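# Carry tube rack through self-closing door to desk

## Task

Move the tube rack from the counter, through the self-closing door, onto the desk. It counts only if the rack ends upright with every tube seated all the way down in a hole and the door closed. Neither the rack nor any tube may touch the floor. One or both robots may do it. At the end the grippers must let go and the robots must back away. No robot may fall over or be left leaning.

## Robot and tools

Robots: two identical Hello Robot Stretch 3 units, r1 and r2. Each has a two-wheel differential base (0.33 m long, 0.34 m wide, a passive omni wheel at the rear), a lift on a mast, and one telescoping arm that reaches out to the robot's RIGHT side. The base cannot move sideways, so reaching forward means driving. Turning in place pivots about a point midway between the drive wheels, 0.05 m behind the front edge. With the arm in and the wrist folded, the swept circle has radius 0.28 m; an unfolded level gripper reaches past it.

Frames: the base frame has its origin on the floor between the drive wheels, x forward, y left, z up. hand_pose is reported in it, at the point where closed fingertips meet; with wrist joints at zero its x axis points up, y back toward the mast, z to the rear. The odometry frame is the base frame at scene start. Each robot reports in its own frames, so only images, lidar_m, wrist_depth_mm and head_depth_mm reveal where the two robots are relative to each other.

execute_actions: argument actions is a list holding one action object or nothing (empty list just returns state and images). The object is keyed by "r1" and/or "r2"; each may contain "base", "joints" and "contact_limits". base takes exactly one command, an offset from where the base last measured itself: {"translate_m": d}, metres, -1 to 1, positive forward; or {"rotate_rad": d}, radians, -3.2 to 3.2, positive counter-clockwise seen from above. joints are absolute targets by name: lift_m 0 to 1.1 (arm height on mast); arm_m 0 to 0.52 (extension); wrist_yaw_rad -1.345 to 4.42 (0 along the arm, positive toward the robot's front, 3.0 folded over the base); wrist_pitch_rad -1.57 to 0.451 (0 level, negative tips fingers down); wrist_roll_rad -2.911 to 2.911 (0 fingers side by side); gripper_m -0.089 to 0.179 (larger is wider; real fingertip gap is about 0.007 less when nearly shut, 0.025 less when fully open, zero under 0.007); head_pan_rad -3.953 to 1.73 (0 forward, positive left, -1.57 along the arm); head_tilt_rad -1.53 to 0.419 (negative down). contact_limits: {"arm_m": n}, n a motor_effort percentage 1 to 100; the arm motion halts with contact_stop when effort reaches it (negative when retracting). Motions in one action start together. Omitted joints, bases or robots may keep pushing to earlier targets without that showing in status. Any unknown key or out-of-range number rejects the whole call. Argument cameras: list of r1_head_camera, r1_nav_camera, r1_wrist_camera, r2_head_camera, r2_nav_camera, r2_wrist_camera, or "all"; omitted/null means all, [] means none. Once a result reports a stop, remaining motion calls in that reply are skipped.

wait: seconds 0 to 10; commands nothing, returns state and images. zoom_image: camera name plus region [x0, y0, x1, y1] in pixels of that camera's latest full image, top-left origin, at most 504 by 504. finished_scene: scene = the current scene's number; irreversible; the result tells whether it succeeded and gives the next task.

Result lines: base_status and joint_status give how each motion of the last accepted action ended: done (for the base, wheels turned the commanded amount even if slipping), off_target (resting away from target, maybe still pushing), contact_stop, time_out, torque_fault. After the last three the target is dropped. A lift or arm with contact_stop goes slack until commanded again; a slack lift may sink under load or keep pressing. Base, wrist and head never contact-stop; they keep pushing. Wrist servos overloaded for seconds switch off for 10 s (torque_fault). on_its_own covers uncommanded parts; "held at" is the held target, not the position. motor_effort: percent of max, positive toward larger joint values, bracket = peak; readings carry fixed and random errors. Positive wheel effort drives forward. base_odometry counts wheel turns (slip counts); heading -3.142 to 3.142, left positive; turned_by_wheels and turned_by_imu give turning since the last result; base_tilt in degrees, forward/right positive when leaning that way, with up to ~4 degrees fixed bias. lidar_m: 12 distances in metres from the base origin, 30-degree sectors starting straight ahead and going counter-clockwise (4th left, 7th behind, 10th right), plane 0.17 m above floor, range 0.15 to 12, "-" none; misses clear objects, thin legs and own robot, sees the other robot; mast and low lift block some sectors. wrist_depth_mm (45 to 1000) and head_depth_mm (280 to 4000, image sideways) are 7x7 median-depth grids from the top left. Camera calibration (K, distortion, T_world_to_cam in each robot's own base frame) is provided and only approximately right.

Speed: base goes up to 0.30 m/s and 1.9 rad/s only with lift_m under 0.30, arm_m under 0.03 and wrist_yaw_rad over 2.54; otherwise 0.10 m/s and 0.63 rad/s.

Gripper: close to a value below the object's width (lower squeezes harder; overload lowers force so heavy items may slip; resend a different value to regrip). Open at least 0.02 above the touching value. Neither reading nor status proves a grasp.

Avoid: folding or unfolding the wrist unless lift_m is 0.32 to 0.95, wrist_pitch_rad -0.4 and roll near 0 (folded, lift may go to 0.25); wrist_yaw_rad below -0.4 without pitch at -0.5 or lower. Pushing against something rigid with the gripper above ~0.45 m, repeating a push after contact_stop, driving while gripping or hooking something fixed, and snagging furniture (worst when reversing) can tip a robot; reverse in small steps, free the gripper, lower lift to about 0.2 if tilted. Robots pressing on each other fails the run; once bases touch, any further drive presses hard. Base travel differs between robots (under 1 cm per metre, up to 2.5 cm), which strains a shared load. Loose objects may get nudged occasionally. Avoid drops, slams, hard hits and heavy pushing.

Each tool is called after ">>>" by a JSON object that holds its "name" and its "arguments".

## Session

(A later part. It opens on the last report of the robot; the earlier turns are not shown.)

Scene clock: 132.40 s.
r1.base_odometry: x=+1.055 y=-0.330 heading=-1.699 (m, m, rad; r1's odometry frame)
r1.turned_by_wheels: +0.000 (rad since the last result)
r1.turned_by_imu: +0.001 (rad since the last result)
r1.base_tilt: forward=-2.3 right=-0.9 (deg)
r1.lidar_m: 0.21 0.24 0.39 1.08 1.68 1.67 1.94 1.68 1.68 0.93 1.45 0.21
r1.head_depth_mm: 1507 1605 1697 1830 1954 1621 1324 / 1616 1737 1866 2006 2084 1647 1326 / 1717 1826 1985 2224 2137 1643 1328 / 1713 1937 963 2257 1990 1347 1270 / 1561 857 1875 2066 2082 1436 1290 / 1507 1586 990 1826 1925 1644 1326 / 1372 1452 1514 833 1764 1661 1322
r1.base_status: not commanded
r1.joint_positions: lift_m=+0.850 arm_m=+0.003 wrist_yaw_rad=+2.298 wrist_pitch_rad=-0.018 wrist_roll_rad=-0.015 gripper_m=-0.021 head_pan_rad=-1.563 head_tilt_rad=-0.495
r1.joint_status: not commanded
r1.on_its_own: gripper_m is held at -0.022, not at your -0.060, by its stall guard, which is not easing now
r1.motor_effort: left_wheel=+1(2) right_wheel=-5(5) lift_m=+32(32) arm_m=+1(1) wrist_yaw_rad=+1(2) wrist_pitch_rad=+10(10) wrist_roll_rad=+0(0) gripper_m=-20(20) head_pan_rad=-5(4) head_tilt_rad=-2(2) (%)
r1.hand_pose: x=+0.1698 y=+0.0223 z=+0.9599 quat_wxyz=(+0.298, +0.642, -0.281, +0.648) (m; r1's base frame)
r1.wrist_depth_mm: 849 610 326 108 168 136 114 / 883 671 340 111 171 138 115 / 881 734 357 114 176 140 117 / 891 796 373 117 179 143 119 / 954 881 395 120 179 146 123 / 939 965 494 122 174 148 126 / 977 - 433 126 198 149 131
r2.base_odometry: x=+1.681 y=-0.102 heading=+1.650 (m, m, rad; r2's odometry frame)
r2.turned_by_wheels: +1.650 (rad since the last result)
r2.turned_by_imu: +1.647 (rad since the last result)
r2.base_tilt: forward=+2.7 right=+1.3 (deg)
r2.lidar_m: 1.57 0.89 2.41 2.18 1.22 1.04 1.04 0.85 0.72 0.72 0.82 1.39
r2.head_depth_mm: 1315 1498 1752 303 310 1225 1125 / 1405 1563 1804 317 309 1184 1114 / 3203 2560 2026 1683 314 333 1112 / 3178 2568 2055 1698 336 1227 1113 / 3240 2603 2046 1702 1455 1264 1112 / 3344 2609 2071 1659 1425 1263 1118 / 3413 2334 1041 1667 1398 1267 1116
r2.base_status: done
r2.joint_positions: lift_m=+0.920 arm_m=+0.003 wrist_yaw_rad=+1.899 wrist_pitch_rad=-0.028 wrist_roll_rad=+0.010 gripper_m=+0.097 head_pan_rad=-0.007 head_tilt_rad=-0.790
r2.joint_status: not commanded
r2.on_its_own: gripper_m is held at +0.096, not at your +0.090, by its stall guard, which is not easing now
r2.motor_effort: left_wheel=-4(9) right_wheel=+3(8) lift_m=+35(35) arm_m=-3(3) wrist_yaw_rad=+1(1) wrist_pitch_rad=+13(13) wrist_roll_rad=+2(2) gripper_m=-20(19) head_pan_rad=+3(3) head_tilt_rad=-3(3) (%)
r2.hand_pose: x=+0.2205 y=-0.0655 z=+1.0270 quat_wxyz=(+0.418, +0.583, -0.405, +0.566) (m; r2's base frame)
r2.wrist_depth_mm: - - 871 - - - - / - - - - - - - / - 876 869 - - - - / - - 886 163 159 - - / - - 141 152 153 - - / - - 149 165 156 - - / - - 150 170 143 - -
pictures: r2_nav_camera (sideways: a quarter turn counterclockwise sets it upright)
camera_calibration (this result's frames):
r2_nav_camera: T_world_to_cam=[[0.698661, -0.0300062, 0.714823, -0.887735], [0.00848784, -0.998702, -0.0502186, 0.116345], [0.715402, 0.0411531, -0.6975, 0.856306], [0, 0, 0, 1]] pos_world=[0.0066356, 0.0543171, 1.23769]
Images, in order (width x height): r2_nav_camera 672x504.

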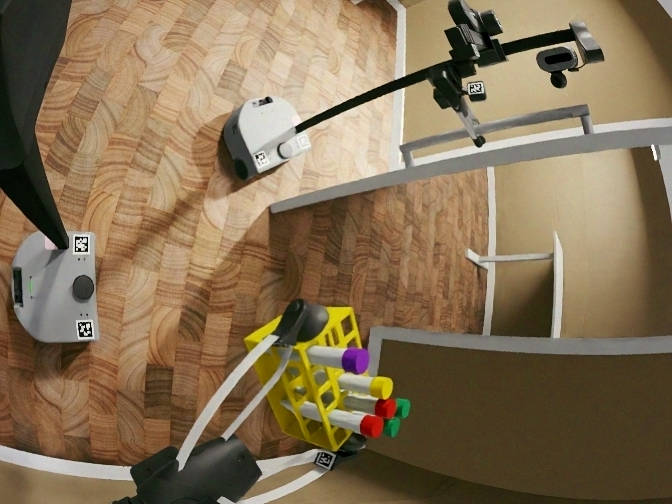

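As before.

>>> {"name": "execute_actions", "arguments": {"actions": [{"r2":{"base":{"translate_m":0.95}}}], "cameras": []}}

>>> {"name": "execute_actions", "arguments": {"actions": [{"r2":{"base":{"rotate_rad":0.2}}}], "cameras": []}}

>>> {"name": "execute_actions", "arguments": {"actions": [{"r2":{"base":{"translate_m":0.75}}}], "cameras": []}}

>>> {"name": "execute_actions", "arguments": {"actions": [{"r2":{"base":{"rotate_rad":-0.4}}}], "cameras": []}}

>>> {"name": "execute_actions", "arguments": {"actions": [{"r2":{"base":{"translate_m":0.7}}}], "cameras": []}}

>>> {"name": "execute_actions", "arguments": {"actions": [{"r2":{"base":{"rotate_rad":1.4},"joints":{"wrist_yaw_rad":0,"head_pan_rad":-1.57}}}], "cameras": ["r2_head_camera"]}}

Scene clock: 158.03 s.
r1.base_odometry: x=+1.055 y=-0.330 heading=-1.699 (m, m, rad; r1's odometry frame)
r1.turned_by_wheels: +0.000 (rad since the last result)
r1.turned_by_imu: +0.004 (rad since the last result)
r1.base_tilt: forward=-2.3 right=-1.1 (deg)
r1.lidar_m: 0.21 0.24 0.39 1.08 1.67 1.67 1.94 1.68 1.68 1.69 1.45 0.21
r1.head_depth_mm: 1500 1596 1712 1839 1936 1638 1323 / 1617 1740 1855 2027 2067 1631 1326 / 1781 1870 2061 2222 2134 1624 1336 / 1825 1961 2138 2318 2162 1640 1355 / 1654 1768 1916 2067 2088 1646 1322 / 1493 1601 1699 1835 1933 1656 1319 / 1369 1451 1532 1656 1771 1631 1332
r1.base_status: not commanded
r1.joint_positions: lift_m=+0.850 arm_m=+0.003 wrist_yaw_rad=+2.298 wrist_pitch_rad=-0.018 wrist_roll_rad=-0.015 gripper_m=-0.021 head_pan_rad=-1.563 head_tilt_rad=-0.495
r1.joint_status: not commanded
r1.on_its_own: gripper_m is held at -0.022, not at your -0.060, by its stall guard, which is not easing now
r1.motor_effort: left_wheel=+2(1) right_wheel=-5(5) lift_m=+32(32) arm_m=+0(1) wrist_yaw_rad=+2(2) wrist_pitch_rad=+10(10) wrist_roll_rad=+0(0) gripper_m=-20(20) head_pan_rad=-4(5) head_tilt_rad=-2(2) (%)
r1.hand_pose: x=+0.1698 y=+0.0223 z=+0.9599 quat_wxyz=(+0.298, +0.642, -0.281, +0.648) (m; r1's base frame)
r1.wrist_depth_mm: 839 614 326 108 169 135 114 / 876 658 341 111 172 138 115 / 898 726 357 114 176 141 117 / 910 786 373 117 180 143 119 / 931 880 403 119 179 145 123 / 949 952 489 122 174 148 126 / 991 977 429 126 198 148 130
r2.base_odometry: x=+1.607 y=+0.845 heading=+1.650 (m, m, rad; r2's odometry frame)
r2.turned_by_wheels: +0.000 (rad since the last result)
r2.turned_by_imu: +0.002 (rad since the last result)
r2.base_tilt: forward=+2.9 right=+1.3 (deg)
r2.lidar_m: 2.43 0.72 0.39 0.32 0.32 1.96 1.96 1.11 0.94 0.94 0.78 0.67
r2.head_depth_mm: 2327 2503 2036 303 308 1229 1126 / 2380 2558 2034 318 309 1183 1111 / 2432 2606 2040 1694 313 333 1111 / 2451 2439 2060 1695 336 1228 1112 / 2549 2593 2059 1699 1465 1258 1111 / 2606 2605 2049 1707 1449 1257 1117 / 2673 2656 2071 1714 1459 1263 1119
r2.base_status: done
r2.joint_positions: lift_m=+0.920 arm_m=+0.003 wrist_yaw_rad=+1.899 wrist_pitch_rad=-0.028 wrist_roll_rad=+0.010 gripper_m=+0.097 head_pan_rad=-0.007 head_tilt_rad=-0.790
r2.joint_status: not commanded
r2.on_its_own: gripper_m is held at +0.096, not at your +0.090, by its stall guard, which is not easing now
r2.motor_effort: left_wheel=-4(5) right_wheel=+3(8) lift_m=+35(35) arm_m=-3(3) wrist_yaw_rad=+1(0) wrist_pitch_rad=+13(13) wrist_roll_rad=+1(2) gripper_m=-19(18) head_pan_rad=+2(2) head_tilt_rad=-3(3) (%)
r2.hand_pose: x=+0.2205 y=-0.0655 z=+1.0270 quat_wxyz=(+0.418, +0.583, -0.405, +0.566) (m; r2's base frame)
r2.wrist_depth_mm: 534 762 - - - - - / 527 757 - - - - 456 / 531 784 - - - - 436 / 533 783 - 164 159 - 434 / 536 679 141 152 152 - 446 / 525 - 149 165 156 - 457 / 518 739 150 170 143 - 471
pictures: none
No camera images: the call's "cameras" was empty. Leave "cameras" out to get every camera's image.

Scene clock: 159.27 s.
r1.base_odometry: x=+1.055 y=-0.330 heading=-1.699 (m, m, rad; r1's odometry frame)
r1.turned_by_wheels: +0.000 (rad since the last result)
r1.turned_by_imu: +0.000 (rad since the last result)
r1.base_tilt: forward=-2.4 right=-0.9 (deg)
r1.lidar_m: 0.21 0.24 0.39 1.08 1.67 1.68 1.94 1.68 1.68 1.70 1.45 0.21
r1.head_depth_mm: 1510 1596 1718 1856 1956 1634 1324 / 1624 1726 1865 2009 2073 1635 1324 / 1750 1897 2023 2243 2142 1650 1323 / 1821 1974 2117 2360 2149 1651 1363 / 1637 1760 1909 2058 2105 1642 1329 / 1507 1598 1711 1838 1915 1638 1327 / 1367 1447 1537 1641 1783 1646 1331
r1.base_status: not commanded
r1.joint_positions: lift_m=+0.850 arm_m=+0.003 wrist_yaw_rad=+2.298 wrist_pitch_rad=-0.018 wrist_roll_rad=-0.015 gripper_m=-0.021 head_pan_rad=-1.563 head_tilt_rad=-0.495
r1.joint_status: not commanded
r1.on_its_own: gripper_m is held at -0.022, not at your -0.060, by its stall guard, which is not easing now
r1.motor_effort: left_wheel=+2(2) right_wheel=-5(5) lift_m=+32(32) arm_m=+0(0) wrist_yaw_rad=+2(2) wrist_pitch_rad=+10(10) wrist_roll_rad=+0(0) gripper_m=-20(20) head_pan_rad=-5(4) head_tilt_rad=-2(2) (%)
r1.hand_pose: x=+0.1698 y=+0.0223 z=+0.9599 quat_wxyz=(+0.298, +0.642, -0.281, +0.648) (m; r1's base frame)
r1.wrist_depth_mm: 845 623 325 108 168 136 113 / 865 659 340 111 171 138 116 / 880 716 356 114 176 140 117 / 913 800 373 117 180 143 118 / 940 885 393 120 179 145 123 / 974 952 484 123 174 148 126 / 967 987 430 126 198 150 131
r2.base_odometry: x=+1.607 y=+0.845 heading=+1.850 (m, m, rad; r2's odometry frame)
r2.turned_by_wheels: +0.200 (rad since the last result)
r2.turned_by_imu: +0.200 (rad since the last result)
r2.base_tilt: forward=+2.8 right=+1.4 (deg)
r2.lidar_m: 2.42 0.52 0.35 0.32 2.09 1.96 1.49 1.01 0.94 0.96 0.71 0.68
r2.head_depth_mm: 2355 2523 2020 303 308 1204 1124 / 2373 2477 2035 320 309 1187 1109 / 2551 2492 2033 1689 314 333 1111 / 2659 2591 2058 1696 336 1225 1117 / 2796 2590 2054 1689 1465 1260 1116 / 2933 2611 2045 1704 1454 1260 1117 / 3087 2626 2011 1264 1173 1086 1012
r2.base_status: done
r2.joint_positions: lift_m=+0.920 arm_m=+0.003 wrist_yaw_rad=+1.899 wrist_pitch_rad=-0.028 wrist_roll_rad=+0.010 gripper_m=+0.097 head_pan_rad=-0.007 head_tilt_rad=-0.790
r2.joint_status: not commanded
r2.on_its_own: gripper_m is held at +0.096, not at your +0.090, by its stall guard, which is not easing now
r2.motor_effort: left_wheel=-4(10) right_wheel=+3(8) lift_m=+35(35) arm_m=-3(3) wrist_yaw_rad=+1(0) wrist_pitch_rad=+13(13) wrist_roll_rad=+2(2) gripper_m=-20(19) head_pan_rad=+4(3) head_tilt_rad=-3(3) (%)
r2.hand_pose: x=+0.2205 y=-0.0655 z=+1.0270 quat_wxyz=(+0.418, +0.583, -0.405, +0.566) (m; r2's base frame)
r2.wrist_depth_mm: 419 553 856 - - - - / 421 568 888 - - - - / 426 575 832 - - - - / 434 584 728 164 158 - - / 437 526 141 152 152 - - / 431 - 148 165 156 - - / 428 577 151 170 143 - -
pictures: none
No camera images: the call's "cameras" was empty. Leave "cameras" out to get every camera's image.

Scene clock: 167.93 s.
r1.base_odometry: x=+1.055 y=-0.330 heading=-1.699 (m, m, rad; r1's odometry frame)
r1.turned_by_wheels: +0.000 (rad since the last result)
r1.turned_by_imu: +0.002 (rad since the last result)
r1.base_tilt: forward=-2.5 right=-1.0 (deg)
r1.lidar_m: 0.21 0.24 0.39 1.08 1.68 1.67 1.93 1.68 1.68 1.69 1.45 0.21
r1.head_depth_mm: 1510 1592 1721 1825 1954 1630 1321 / 1626 1743 1864 2024 2057 1631 1315 / 1756 1889 2041 2215 2155 1627 1326 / 1815 1955 2133 2348 2155 1644 1360 / 1652 1774 1878 2056 2095 1646 1328 / 1500 1579 1707 1829 1922 1639 1322 / 1374 1438 1534 1645 1768 1644 1327
r1.base_status: not commanded
r1.joint_positions: lift_m=+0.850 arm_m=+0.003 wrist_yaw_rad=+2.298 wrist_pitch_rad=-0.018 wrist_roll_rad=-0.015 gripper_m=-0.021 head_pan_rad=-1.563 head_tilt_rad=-0.495
r1.joint_status: not commanded
r1.on_its_own: gripper_m is held at -0.022, not at your -0.060, by its stall guard, which is not easing now
r1.motor_effort: left_wheel=+2(2) right_wheel=-5(5) lift_m=+32(32) arm_m=+1(0) wrist_yaw_rad=+2(2) wrist_pitch_rad=+10(10) wrist_roll_rad=+1(0) gripper_m=-20(20) head_pan_rad=-4(4) head_tilt_rad=-2(2) (%)
r1.hand_pose: x=+0.1698 y=+0.0223 z=+0.9599 quat_wxyz=(+0.298, +0.642, -0.281, +0.648) (m; r1's base frame)
r1.wrist_depth_mm: 856 603 324 108 169 135 113 / 867 661 340 111 172 138 115 / 900 731 356 114 175 140 117 / 917 789 372 117 180 143 119 / 906 892 399 120 178 145 123 / 935 956 489 123 173 148 126 / 968 - 431 126 198 149 130
r2.base_odometry: x=+1.400 y=+1.566 heading=+1.849 (m, m, rad; r2's odometry frame)
r2.turned_by_wheels: +0.000 (rad since the last result)
r2.turned_by_imu: +0.001 (rad since the last result)
r2.base_tilt: forward=+2.8 right=+1.2 (deg)
r2.lidar_m: 1.69 2.67 0.44 0.41 0.42 0.53 1.97 1.34 0.48 0.50 1.66 2.13
r2.head_depth_mm: 1778 2018 2037 303 308 1227 1129 / 1827 2061 1946 320 309 1192 1109 / 1932 2224 2039 1683 314 333 1112 / 2025 2335 2047 1698 336 1226 1114 / 2122 2418 2043 1709 1466 1257 1120 / 2222 2500 2057 1704 1446 1261 1116 / 2343 2579 2068 1699 1458 1262 1119
r2.base_status: done
r2.joint_positions: lift_m=+0.920 arm_m=+0.003 wrist_yaw_rad=+1.899 wrist_pitch_rad=-0.028 wrist_roll_rad=+0.010 gripper_m=+0.097 head_pan_rad=-0.007 head_tilt_rad=-0.790
r2.joint_status: not commanded
r2.on_its_own: gripper_m is held at +0.096, not at your +0.090, by its stall guard, which is not easing now
r2.motor_effort: left_wheel=-4(7) right_wheel=+3(8) lift_m=+35(35) arm_m=-3(3) wrist_yaw_rad=+1(1) wrist_pitch_rad=+13(13) wrist_roll_rad=+2(2) gripper_m=-19(20) head_pan_rad=+2(3) head_tilt_rad=-3(3) (%)
r2.hand_pose: x=+0.2205 y=-0.0655 z=+1.0270 quat_wxyz=(+0.418, +0.583, -0.405, +0.566) (m; r2's base frame)
r2.wrist_depth_mm: - - - - - - - / - - - - - - - / - - - - - - - / - - - 164 160 - - / - - 142 152 153 - - / - - 148 165 156 - - / - - 151 170 143 - -
pictures: none
No camera images: the call's "cameras" was empty. Leave "cameras" out to get every camera's image.

Scene clock: 169.57 s.
r1.base_odometry: x=+1.055 y=-0.330 heading=-1.699 (m, m, rad; r1's odometry frame)
r1.turned_by_wheels: +0.000 (rad since the last result)
r1.turned_by_imu: +0.000 (rad since the last result)
r1.base_tilt: forward=-2.5 right=-1.1 (deg)
r1.lidar_m: 0.21 0.24 0.39 1.08 1.67 1.67 1.93 1.68 1.68 1.70 1.45 0.21
r1.head_depth_mm: 1505 1606 1714 1837 1943 1640 1320 / 1622 1736 1869 2007 2093 1637 1317 / 1754 1904 2042 2199 2141 1638 1322 / 1823 1949 2107 2319 2144 1633 1365 / 1630 1758 1892 2074 2105 1646 1326 / 1495 1582 1707 1815 1938 1648 1323 / 1368 1457 1539 1643 1759 1650 1332
r1.base_status: not commanded
r1.joint_positions: lift_m=+0.850 arm_m=+0.003 wrist_yaw_rad=+2.298 wrist_pitch_rad=-0.018 wrist_roll_rad=-0.015 gripper_m=-0.021 head_pan_rad=-1.563 head_tilt_rad=-0.495
r1.joint_status: not commanded
r1.on_its_own: gripper_m is held at -0.022, not at your -0.060, by its stall guard, which is not easing now
r1.motor_effort: left_wheel=+1(1) right_wheel=-5(5) lift_m=+32(32) arm_m=+1(1) wrist_yaw_rad=+2(2) wrist_pitch_rad=+10(10) wrist_roll_rad=+0(0) gripper_m=-19(19) head_pan_rad=-4(4) head_tilt_rad=-1(2) (%)
r1.hand_pose: x=+0.1698 y=+0.0223 z=+0.9599 quat_wxyz=(+0.298, +0.642, -0.281, +0.648) (m; r1's base frame)
r1.wrist_depth_mm: 851 608 324 108 168 136 114 / 848 661 338 111 172 138 115 / 889 730 354 114 176 140 117 / 898 808 373 117 179 143 119 / 911 889 400 120 178 145 123 / 949 932 489 122 174 148 126 / 986 979 434 126 199 149 131
r2.base_odometry: x=+1.400 y=+1.566 heading=+1.450 (m, m, rad; r2's odometry frame)
r2.turned_by_wheels: -0.400 (rad since the last result)
r2.turned_by_imu: -0.399 (rad since the last result)
r2.base_tilt: forward=+2.8 right=+1.1 (deg)
r2.lidar_m: 1.69 2.23 2.57 0.43 0.41 0.43 0.58 1.73 1.30 0.48 1.33 1.86
r2.head_depth_mm: 1821 2129 2030 303 310 1229 1127 / 1829 2105 2030 317 308 1184 1111 / 1829 2122 2040 1696 314 333 1110 / 1841 2121 2051 1689 336 1227 1112 / 1850 2107 1986 1696 1462 1257 1115 / 1492 2140 2060 1702 1447 1266 1120 / 1866 2150 2057 1705 1453 1261 1120
r2.base_status: done
r2.joint_positions: lift_m=+0.920 arm_m=+0.003 wrist_yaw_rad=+1.899 wrist_pitch_rad=-0.028 wrist_roll_rad=+0.010 gripper_m=+0.097 head_pan_rad=-0.007 head_tilt_rad=-0.790
r2.joint_status: not commanded
r2.on_its_own: gripper_m is held at +0.096, not at your +0.090, by its stall guard, which is not easing now
r2.motor_effort: left_wheel=+3(9) right_wheel=-3(7) lift_m=+35(35) arm_m=-3(3) wrist_yaw_rad=+1(0) wrist_pitch_rad=+13(13) wrist_roll_rad=+2(2) gripper_m=-19(19) head_pan_rad=+2(3) head_tilt_rad=-3(3) (%)
r2.hand_pose: x=+0.2205 y=-0.0655 z=+1.0270 quat_wxyz=(+0.418, +0.583, -0.405, +0.566) (m; r2's base frame)
r2.wrist_depth_mm: - - - - - - - / - - - - - - - / - - - - - - - / - - - 164 158 - - / - - 142 152 152 - - / - - 148 165 156 - - / - - 150 170 143 - -
pictures: none
No camera images: the call's "cameras" was empty. Leave "cameras" out to get every camera's image.

Scene clock: 177.73 s.
r1.base_odometry: x=+1.055 y=-0.330 heading=-1.699 (m, m, rad; r1's odometry frame)
r1.turned_by_wheels: +0.000 (rad since the last result)
r1.turned_by_imu: +0.002 (rad since the last result)
r1.base_tilt: forward=-2.4 right=-1.0 (deg)
r1.lidar_m: 0.21 0.24 0.39 1.08 1.68 1.67 1.94 1.68 1.68 1.70 1.45 0.21
r1.head_depth_mm: 1509 1611 1721 1848 1950 1638 1328 / 1621 1738 1860 1994 2068 1643 1319 / 1755 1869 2036 2211 2165 1637 1327 / 1798 1963 2106 2333 2156 1637 1364 / 1650 1764 1886 2066 2097 1661 1325 / 1496 1592 1696 1831 1942 1638 1315 / 1367 1455 1548 1635 1757 1650 1315
r1.base_status: not commanded
r1.joint_positions: lift_m=+0.850 arm_m=+0.003 wrist_yaw_rad=+2.298 wrist_pitch_rad=-0.018 wrist_roll_rad=-0.015 gripper_m=-0.021 head_pan_rad=-1.563 head_tilt_rad=-0.495
r1.joint_status: not commanded
r1.on_its_own: gripper_m is held at -0.022, not at your -0.060, by its stall guard, which is not easing now
r1.motor_effort: left_wheel=+2(1) right_wheel=-5(5) lift_m=+32(32) arm_m=+1(0) wrist_yaw_rad=+2(2) wrist_pitch_rad=+10(10) wrist_roll_rad=+1(0) gripper_m=-19(20) head_pan_rad=-5(4) head_tilt_rad=-2(2) (%)
r1.hand_pose: x=+0.1698 y=+0.0223 z=+0.9599 quat_wxyz=(+0.298, +0.642, -0.281, +0.648) (m; r1's base frame)
r1.wrist_depth_mm: 858 611 327 108 169 135 114 / 865 662 340 111 171 138 115 / 894 734 357 114 176 140 117 / 899 790 370 118 180 143 119 / 935 906 397 119 179 146 123 / 953 945 488 123 173 148 126 / 980 - 434 126 198 149 131
r2.base_odometry: x=+1.485 y=+2.261 heading=+1.450 (m, m, rad; r2's odometry frame)
r2.turned_by_wheels: +0.000 (rad since the last result)
r2.turned_by_imu: +0.002 (rad since the last result)
r2.base_tilt: forward=+3.0 right=+1.2 (deg)
r2.lidar_m: 1.01 1.01 2.11 2.04 0.80 0.78 1.08 0.79 0.88 1.29 1.35 1.36
r2.head_depth_mm: 926 680 1651 303 310 1230 1128 / 929 683 1659 318 309 1186 1111 / 938 684 1672 1686 314 333 1111 / 945 689 1678 1690 336 1223 1108 / 946 691 1675 1696 1442 1256 1118 / 954 694 1209 1577 1436 1262 1117 / 961 698 1693 1710 1453 1265 1120
r2.base_status: done
r2.joint_positions: lift_m=+0.920 arm_m=+0.003 wrist_yaw_rad=+1.899 wrist_pitch_rad=-0.028 wrist_roll_rad=+0.010 gripper_m=+0.097 head_pan_rad=-0.007 head_tilt_rad=-0.790
r2.joint_status: not commanded
r2.on_its_own: gripper_m is held at +0.096, not at your +0.090, by its stall guard, which is not easing now
r2.motor_effort: left_wheel=+2(8) right_wheel=-4(5) lift_m=+35(36) arm_m=-3(3) wrist_yaw_rad=+0(0) wrist_pitch_rad=+13(13) wrist_roll_rad=+2(2) gripper_m=-19(19) head_pan_rad=+3(2) head_tilt_rad=-3(4) (%)
r2.hand_pose: x=+0.2205 y=-0.0655 z=+1.0270 quat_wxyz=(+0.418, +0.583, -0.405, +0.566) (m; r2's base frame)
r2.wrist_depth_mm: - - - - - - - / - - - - - - - / - - - - - - - / - - 678 164 159 577 586 / - - 141 152 152 - - / - - 148 165 156 - - / - - 150 170 143 - -
pictures: none
No camera images: the call's "cameras" was empty. Leave "cameras" out to get every camera's image.

Scene clock: 180.90 s.
r1.base_odometry: x=+1.055 y=-0.330 heading=-1.699 (m, m, rad; r1's odometry frame)
r1.turned_by_wheels: +0.000 (rad since the last result)
r1.turned_by_imu: +0.001 (rad since the last result)
r1.base_tilt: forward=-2.3 right=-1.0 (deg)
r1.lidar_m: 0.21 0.24 0.39 1.08 1.68 1.68 1.94 1.68 1.68 1.70 1.45 0.21
r1.head_depth_mm: 1494 1604 1712 1845 1962 1635 1325 / 1627 1728 1859 2014 2048 1624 1328 / 1760 1893 2050 2241 2156 1647 1325 / 1822 1940 2137 2341 2136 1629 1356 / 1649 1757 1886 2080 2100 1647 1319 / 1490 1582 1695 1838 1908 1640 1327 / 1363 1455 1538 1646 1763 1637 1323
r1.base_status: not commanded
r1.joint_positions: lift_m=+0.850 arm_m=+0.003 wrist_yaw_rad=+2.298 wrist_pitch_rad=-0.018 wrist_roll_rad=-0.015 gripper_m=-0.021 head_pan_rad=-1.563 head_tilt_rad=-0.495
r1.joint_status: not commanded
r1.on_its_own: gripper_m is held at -0.022, not at your -0.060, by its stall guard, which is not easing now
r1.motor_effort: left_wheel=+1(1) right_wheel=-5(5) lift_m=+31(32) arm_m=+0(0) wrist_yaw_rad=+2(2) wrist_pitch_rad=+10(10) wrist_roll_rad=+0(0) gripper_m=-19(20) head_pan_rad=-4(5) head_tilt_rad=-2(2) (%)
r1.hand_pose: x=+0.1698 y=+0.0223 z=+0.9599 quat_wxyz=(+0.298, +0.642, -0.281, +0.648) (m; r1's base frame)
r1.wrist_depth_mm: 844 608 327 108 168 135 114 / 885 668 339 111 172 138 115 / 872 722 356 114 175 141 117 / 916 817 369 117 180 143 119 / 944 889 398 119 178 145 123 / 960 954 489 122 172 148 126 / 992 976 424 126 198 149 131
r2.base_odometry: x=+1.485 y=+2.261 heading=+2.850 (m, m, rad; r2's odometry frame)
r2.turned_by_wheels: +1.400 (rad since the last result)
r2.turned_by_imu: +1.397 (rad since the last result)
r2.base_tilt: forward=+2.9 right=+1.1 (deg)
r2.lidar_m: 2.48 0.99 0.78 0.93 0.83 0.78 1.29 1.30 1.35 1.43 1.00 1.80
r2.head_depth_mm: 929 708 1790 1760 - - 1082 / 931 710 443 1722 - - 1090 / 938 686 416 - - - 1109 / 944 688 447 1653 1431 1256 1112 / 946 691 1583 1680 1442 1262 1116 / 951 695 1635 1703 1446 1267 1118 / 959 698 1166 1590 1451 1264 1122
r2.base_status: done
r2.joint_positions: lift_m=+0.920 arm_m=+0.003 wrist_yaw_rad=+0.003 wrist_pitch_rad=-0.028 wrist_roll_rad=+0.010 gripper_m=+0.097 head_pan_rad=-1.563 head_tilt_rad=-0.790
r2.joint_status: all done
r2.on_its_own: gripper_m is held at +0.096, not at your +0.090, by its stall guard, which is not easing now
r2.motor_effort: left_wheel=-4(9) right_wheel=+4(8) lift_m=+35(35) arm_m=-3(4) wrist_yaw_rad=-3(5) wrist_pitch_rad=+13(13) wrist_roll_rad=+2(2) gripper_m=-20(20) head_pan_rad=-3(32) head_tilt_rad=-3(3) (%)
r2.hand_pose: x=-0.0208 y=-0.4032 z=+1.0270 quat_wxyz=(+0.704, +0.011, -0.710, -0.009) (m; r2's base frame)
r2.wrist_depth_mm: - - - - - - - / - - - - - - - / - - - - - - - / 540 541 445 163 159 584 604 / 393 395 141 152 152 - - / - - 149 165 156 - - / - - 151 169 143 - -
pictures: r2_head_camera (sideways: a quarter turn clockwise sets it upright)
camera_calibration (this result's frames):
r2_head_camera: T_world_to_cam=[[-0.00265071, 0.730939, -0.682438, 0.910732], [0.999989, 0.00457195, 0.00101274, -0.00286975], [0.00386033, -0.682428, -0.730943, 0.906002], [0, 0, 0, 1]] pos_world=[0.00178634, -0.0473953, 1.28376]
Images, in order (width x height): r2_head_camera 896x504.

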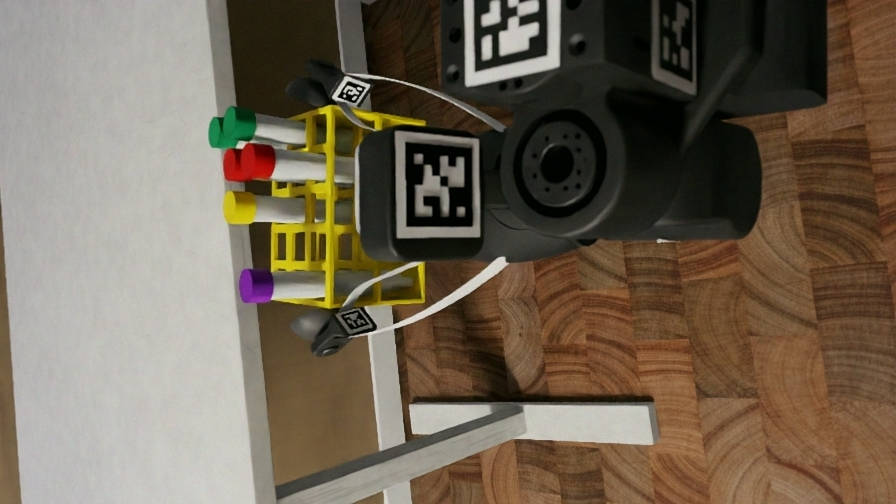

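>>> {"name": "execute_actions", "arguments": {"actions": [{"r1":{"joints":{"gripper_m":0.1}},"r2":{"joints":{"arm_m":0.45,"lift_m":0.96}}}], "cameras": []}}

>>> {"name": "execute_actions", "arguments": {"actions": [{"r1":{"base":{"translate_m":-0.2}},"r2":{"joints":{"lift_m":0.905}}}], "cameras": []}}

>>> {"name": "execute_actions", "arguments": {"actions": [{"r2":{"joints":{"gripper_m":0.179}}}], "cameras": []}}

>>> {"name": "execute_actions", "arguments": {"actions": [{"r2":{"joints":{"arm_m":0.15,"lift_m":0.92}}}], "cameras": ["r2_wrist_camera","r1_wrist_camera"]}}

Scene clock: 194.50 s.
r1.base_odometry: x=+1.055 y=-0.330 heading=-1.699 (m, m, rad; r1's odometry frame)
r1.turned_by_wheels: +0.000 (rad since the last result)
r1.turned_by_imu: +0.002 (rad since the last result)
r1.base_tilt: forward=-2.4 right=-0.9 (deg)
r1.lidar_m: 0.80 0.78 0.82 1.08 1.68 1.67 1.94 1.68 1.68 1.70 1.45 1.45
r1.head_depth_mm: 1512 1605 1735 1845 1964 1636 1315 / 1614 1746 1856 2017 2090 1631 1325 / 1745 1905 2043 2225 2135 1631 1320 / 1807 1956 2124 2322 2165 1647 1355 / 1656 1768 1916 2052 2100 1650 1325 / 1486 1586 1712 1833 1921 1650 1329 / 1372 1447 1536 1644 1767 1635 1322
r1.base_status: not commanded
r1.joint_positions: lift_m=+0.850 arm_m=+0.003 wrist_yaw_rad=+2.298 wrist_pitch_rad=-0.018 wrist_roll_rad=-0.015 gripper_m=+0.100 head_pan_rad=-1.563 head_tilt_rad=-0.495
r1.joint_status: all done
r1.motor_effort: left_wheel=+2(3) right_wheel=-1(5) lift_m=+32(32) arm_m=+1(1) wrist_yaw_rad=+1(30) wrist_pitch_rad=+10(11) wrist_roll_rad=+0(1) gripper_m=-1(80) head_pan_rad=-4(5) head_tilt_rad=-2(2) (%)
r1.hand_pose: x=+0.1697 y=+0.0224 z=+0.9597 quat_wxyz=(+0.298, +0.643, -0.281, +0.648) (m; r1's base frame)
r1.wrist_depth_mm: 835 838 783 740 714 670 - / 860 844 809 761 734 685 - / 882 867 840 784 731 690 - / 893 911 864 795 740 702 - / 930 933 856 825 788 730 - / 939 961 915 844 807 727 - / 975 981 927 890 825 772 -
r2.base_odometry: x=+1.485 y=+2.261 heading=+2.850 (m, m, rad; r2's odometry frame)
r2.turned_by_wheels: +0.000 (rad since the last result)
r2.turned_by_imu: +0.001 (rad since the last result)
r2.base_tilt: forward=+2.8 right=+1.3 (deg)
r2.lidar_m: 2.48 0.99 0.78 0.79 0.83 0.78 1.29 1.30 1.35 1.43 1.00 1.80
r2.head_depth_mm: - - 1784 1675 1441 1248 1105 / - 709 1746 1682 1439 1253 1108 / - 698 1722 1693 1438 1250 1113 / 719 688 1694 1693 1448 1257 1116 / 947 691 1663 1694 1445 1260 1115 / 953 693 1635 1697 1429 1255 1113 / 960 697 1167 1594 1462 1265 1123
r2.base_status: not commanded
r2.joint_positions: lift_m=+0.960 arm_m=+0.450 wrist_yaw_rad=+0.001 wrist_pitch_rad=-0.029 wrist_roll_rad=+0.010 gripper_m=+0.097 head_pan_rad=-1.563 head_tilt_rad=-0.790
r2.joint_status: all done
r2.on_its_own: gripper_m is held at +0.096, not at your +0.090, by its stall guard, which is not easing now
r2.motor_effort: left_wheel=-4(4) right_wheel=+3(3) lift_m=+35(37) arm_m=+3(2) wrist_yaw_rad=-1(2) wrist_pitch_rad=+13(13) wrist_roll_rad=+2(2) gripper_m=-20(18) head_pan_rad=-2(3) head_tilt_rad=-3(3) (%)
r2.hand_pose: x=-0.0211 y=-0.8501 z=+1.0668 quat_wxyz=(+0.704, +0.011, -0.710, -0.010) (m; r2's base frame)
r2.wrist_depth_mm: 637 654 671 698 713 743 782 / 662 676 701 734 746 784 816 / 684 706 725 755 770 823 846 / 700 678 560 164 158 730 757 / 426 462 142 152 152 483 458 / 309 - 148 165 156 - 326 / 244 243 151 169 143 251 254
pictures: none
No camera images: the call's "cameras" was empty. Leave "cameras" out to get every camera's image.

Scene clock: 197.87 s.
r1.base_odometry: x=+1.081 y=-0.131 heading=-1.699 (m, m, rad; r1's odometry frame)
r1.turned_by_wheels: +0.000 (rad since the last result)
r1.turned_by_imu: +0.000 (rad since the last result)
r1.base_tilt: forward=-2.5 right=-1.0 (deg)
r1.lidar_m: 1.27 1.08 1.08 1.24 1.53 1.53 1.77 1.54 1.54 1.77 1.59 1.59
r1.head_depth_mm: 1378 1465 1567 1673 1811 1631 1323 / 1484 1583 1707 1824 1970 1634 1323 / 1601 1731 1864 2030 2085 1647 1324 / 1751 1871 2058 2290 2150 1657 1366 / 1802 1946 2109 2264 2132 1648 1328 / 1634 1749 1876 2013 2072 1643 1320 / 1502 1598 1713 1811 1929 1660 1315
r1.base_status: done
r1.joint_positions: lift_m=+0.850 arm_m=+0.003 wrist_yaw_rad=+2.298 wrist_pitch_rad=-0.018 wrist_roll_rad=-0.015 gripper_m=+0.100 head_pan_rad=-1.563 head_tilt_rad=-0.495
r1.joint_status: not commanded
r1.motor_effort: left_wheel=+3(5) right_wheel=-1(4) lift_m=+32(32) arm_m=+0(0) wrist_yaw_rad=+2(2) wrist_pitch_rad=+10(10) wrist_roll_rad=+0(0) gripper_m=-1(1) head_pan_rad=-4(5) head_tilt_rad=-2(2) (%)
r1.hand_pose: x=+0.1697 y=+0.0224 z=+0.9597 quat_wxyz=(+0.298, +0.643, -0.281, +0.648) (m; r1's base frame)
r1.wrist_depth_mm: 947 985 - - - - - / 981 - - - - - - / - - - - - - - / - - - - - - - / - - - - - - - / - - - - - - - / - - - - - - -
r2.base_odometry: x=+1.485 y=+2.261 heading=+2.850 (m, m, rad; r2's odometry frame)
r2.turned_by_wheels: +0.000 (rad since the last result)
r2.turned_by_imu: +0.000 (rad since the last result)
r2.base_tilt: forward=+2.7 right=+1.2 (deg)
r2.lidar_m: 2.48 0.99 0.72 0.67 0.67 0.78 1.29 1.30 1.35 1.43 1.00 1.81
r2.head_depth_mm: 927 - - 1679 1431 1251 1103 / 1042 673 1765 1676 1436 1253 1106 / - 660 1725 1684 1439 1256 1111 / 852 662 1692 1697 1447 1256 1116 / 951 693 1668 1693 1447 1256 1114 / 954 695 1630 1692 1443 1265 1119 / 957 697 1165 1577 1456 1273 1120
r2.base_status: not commanded
r2.joint_positions: lift_m=+0.905 arm_m=+0.450 wrist_yaw_rad=+0.001 wrist_pitch_rad=+0.004 wrist_roll_rad=+0.008 gripper_m=+0.097 head_pan_rad=-1.563 head_tilt_rad=-0.790
r2.joint_status: all done
r2.on_its_own: gripper_m is held at +0.096, not at your +0.090, by its stall guard, which is not easing now
r2.motor_effort: left_wheel=-4(4) right_wheel=+3(3) lift_m=+19(33) arm_m=+3(3) wrist_yaw_rad=-2(2) wrist_pitch_rad=-1(13) wrist_roll_rad=+2(2) gripper_m=-20(20) head_pan_rad=-2(3) head_tilt_rad=-3(3) (%)
r2.hand_pose: x=-0.0211 y=-0.8510 z=+1.0209 quat_wxyz=(+0.705, -0.001, -0.710, +0.001) (m; r2's base frame)
r2.wrist_depth_mm: 652 659 680 704 734 754 779 / 654 681 709 729 754 781 823 / 681 691 722 739 176 814 866 / 543 552 207 160 154 616 640 / 327 362 136 154 142 386 357 / 236 - 148 166 159 - 251 / 182 184 151 166 149 188 192
pictures: none
No camera images: the call's "cameras" was empty. Leave "cameras" out to get every camera's image.

Scene clock: 199.17 s.
r1.base_odometry: x=+1.081 y=-0.131 heading=-1.699 (m, m, rad; r1's odometry frame)
r1.turned_by_wheels: +0.000 (rad since the last result)
r1.turned_by_imu: +0.000 (rad since the last result)
r1.base_tilt: forward=-2.4 right=-1.0 (deg)
r1.lidar_m: 1.27 1.08 1.08 1.24 1.53 1.53 1.77 1.54 1.54 1.77 1.59 1.59
r1.head_depth_mm: 1378 1461 1557 1689 1797 1630 1316 / 1483 1584 1698 1815 1969 1642 1319 / 1604 1722 1863 2020 2081 1646 1317 / 1750 1900 2063 2270 2160 1645 1365 / 1809 1965 2075 2273 2158 1653 1330 / 1651 1766 1867 2005 2031 1622 1334 / 1511 1598 1714 1791 1923 1650 1326
r1.base_status: not commanded
r1.joint_positions: lift_m=+0.850 arm_m=+0.003 wrist_yaw_rad=+2.298 wrist_pitch_rad=-0.018 wrist_roll_rad=-0.015 gripper_m=+0.100 head_pan_rad=-1.563 head_tilt_rad=-0.495
r1.joint_status: not commanded
r1.motor_effort: left_wheel=+3(3) right_wheel=-1(1) lift_m=+32(32) arm_m=+0(0) wrist_yaw_rad=+2(2) wrist_pitch_rad=+10(10) wrist_roll_rad=+1(0) gripper_m=+0(0) head_pan_rad=-5(5) head_tilt_rad=-2(2) (%)
r1.hand_pose: x=+0.1697 y=+0.0224 z=+0.9597 quat_wxyz=(+0.298, +0.643, -0.281, +0.648) (m; r1's base frame)
r1.wrist_depth_mm: 967 980 - - - - - / 990 - - - - - - / - - - - - - - / - - - - - - - / - - - - - - - / - - - - - - - / - - - - - - -
r2.base_odometry: x=+1.485 y=+2.261 heading=+2.850 (m, m, rad; r2's odometry frame)
r2.turned_by_wheels: +0.000 (rad since the last result)
r2.turned_by_imu: +0.000 (rad since the last result)
r2.base_tilt: forward=+2.7 right=+1.1 (deg)
r2.lidar_m: 2.48 0.99 0.73 0.67 0.68 0.78 1.29 1.30 1.35 1.43 1.00 1.80
r2.head_depth_mm: 925 - - 1686 1434 1250 1108 / 1043 674 1770 1682 1432 1252 1106 / - 660 1709 1687 1439 1253 1109 / 771 664 1697 1690 1450 1257 1115 / 953 691 1661 1703 1451 1259 1111 / 953 693 1642 1699 1434 1265 1117 / 958 697 1170 1590 1455 1265 1120
r2.base_status: not commanded
r2.joint_positions: lift_m=+0.905 arm_m=+0.450 wrist_yaw_rad=+0.001 wrist_pitch_rad=-0.016 wrist_roll_rad=+0.008 gripper_m=+0.179 head_pan_rad=-1.563 head_tilt_rad=-0.790
r2.joint_status: all done
r2.motor_effort: left_wheel=-4(4) right_wheel=+3(3) lift_m=+21(21) arm_m=+3(2) wrist_yaw_rad=-1(2) wrist_pitch_rad=+7(7) wrist_roll_rad=+3(2) gripper_m=-1(84) head_pan_rad=-3(3) head_tilt_rad=-3(3) (%)
r2.hand_pose: x=-0.0211 y=-0.8505 z=+1.0160 quat_wxyz=(+0.704, +0.006, -0.710, -0.005) (m; r2's base frame)
r2.wrist_depth_mm: 645 655 669 699 728 740 772 / 651 681 710 729 749 789 813 / 688 685 735 740 148 826 842 / 492 500 188 161 154 548 560 / 320 310 138 154 143 351 335 / - 214 146 167 159 219 238 / 168 172 155 166 157 181 175
pictures: none
No camera images: the call's "cameras" was empty. Leave "cameras" out to get every camera's image.

Scene clock: 202.60 s.
r1.base_odometry: x=+1.081 y=-0.131 heading=-1.699 (m, m, rad; r1's odometry frame)
r1.turned_by_wheels: +0.000 (rad since the last result)
r1.turned_by_imu: +0.001 (rad since the last result)
r1.base_tilt: forward=-2.3 right=-0.9 (deg)
r1.lidar_m: 1.27 1.08 1.08 1.24 1.53 1.53 1.77 1.54 1.54 1.76 1.59 1.59
r1.head_depth_mm: 1381 1467 1561 1676 1821 1637 1312 / 1483 1580 1706 1841 1969 1626 1322 / 1600 1711 1876 2022 2106 1645 1324 / 1750 1885 2060 2273 2156 1647 1365 / 1800 1960 2114 2272 2173 1645 1330 / 1645 1766 1872 2028 2079 1638 1329 / 1504 1599 1704 1834 1927 1638 1328
r1.base_status: not commanded
r1.joint_positions: lift_m=+0.850 arm_m=+0.003 wrist_yaw_rad=+2.298 wrist_pitch_rad=-0.018 wrist_roll_rad=-0.015 gripper_m=+0.100 head_pan_rad=-1.563 head_tilt_rad=-0.495
r1.joint_status: not commanded
r1.motor_effort: left_wheel=+2(3) right_wheel=-1(1) lift_m=+32(32) arm_m=+1(0) wrist_yaw_rad=+2(2) wrist_pitch_rad=+10(10) wrist_roll_rad=+0(0) gripper_m=+0(1) head_pan_rad=-4(4) head_tilt_rad=-2(2) (%)
r1.hand_pose: x=+0.1697 y=+0.0224 z=+0.9597 quat_wxyz=(+0.298, +0.643, -0.281, +0.648) (m; r1's base frame)
r1.wrist_depth_mm: - - - - - - - / - - - - - - - / - - - - - - - / - - - - - - - / - - - - - - - / - - - - - - - / - - - - - - -
r2.base_odometry: x=+1.485 y=+2.261 heading=+2.850 (m, m, rad; r2's odometry frame)
r2.turned_by_wheels: +0.000 (rad since the last result)
r2.turned_by_imu: +0.000 (rad since the last result)
r2.base_tilt: forward=+2.9 right=+1.2 (deg)
r2.lidar_m: 2.48 0.99 0.73 0.67 0.67 0.79 1.29 1.30 1.35 1.43 1.00 1.81
r2.head_depth_mm: 926 708 - 1600 1433 1246 1110 / 932 741 - 1590 1437 1251 1108 / 803 741 - 1612 1447 1259 1113 / 733 716 1723 1653 1445 1259 1113 / 950 718 1656 1704 1446 1257 1113 / 955 694 1641 1689 1437 1265 1118 / 959 698 1168 1587 1448 1265 1120
r2.base_status: not commanded
r2.joint_positions: lift_m=+0.920 arm_m=+0.150 wrist_yaw_rad=+0.001 wrist_pitch_rad=-0.017 wrist_roll_rad=+0.008 gripper_m=+0.179 head_pan_rad=-1.563 head_tilt_rad=-0.790
r2.joint_status: all done
r2.motor_effort: left_wheel=-4(4) right_wheel=+3(3) lift_m=+35(36) arm_m=-3(2) wrist_yaw_rad=-2(1) wrist_pitch_rad=+8(8) wrist_roll_rad=+2(2) gripper_m=+0(1) head_pan_rad=-4(4) head_tilt_rad=-3(3) (%)
r2.hand_pose: x=-0.0212 y=-0.5511 z=+1.0300 quat_wxyz=(+0.704, +0.007, -0.710, -0.006) (m; r2's base frame)
r2.wrist_depth_mm: 883 924 934 990 - - - / 945 963 994 - - - - / 953 - - 449 - - - / 560 564 577 467 597 614 633 / 343 362 349 355 361 398 376 / - 257 267 280 292 302 811 / - - - - - - 960
pictures: r1_wrist_camera, r2_wrist_camera
camera_calibration (this result's frames):
r1_wrist_camera: T_world_to_cam=[[0.654176, -0.756264, 0.0108729, -0.103293], [-0.134937, -0.130843, -0.982177, 1.00405], [0.744208, 0.64105, -0.187643, 0.207846], [0, 0, 0, 1]] pos_world=[0.0483753, -0.079983, 1.02628]
r2_wrist_camera: T_world_to_cam=[[-0.99998, -0.00390375, -0.00488568, -0.0198668], [0.00376841, 0.24733, -0.968924, 1.16024], [0.00499082, -0.968923, -0.24731, -0.114637], [0, 0, 0, 1]] pos_world=[-0.0236665, -0.398113, 1.09573]
Images, in order (width x height): r1_wrist_camera 644x364, r2_wrist_camera 644x364.

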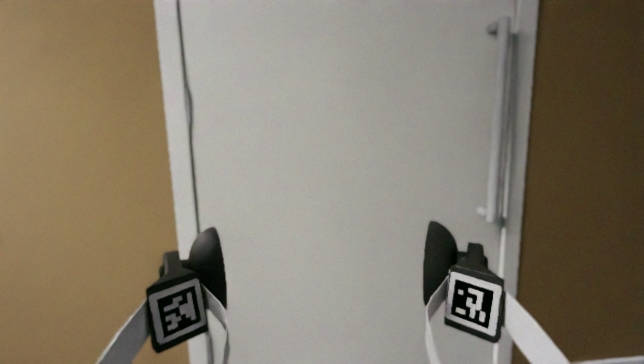

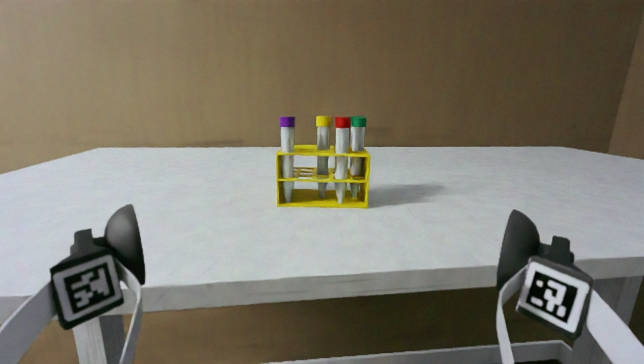

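>>> {"name": "finished_scene", "arguments": {"scene": 2}}

The scene is finished: the task was done.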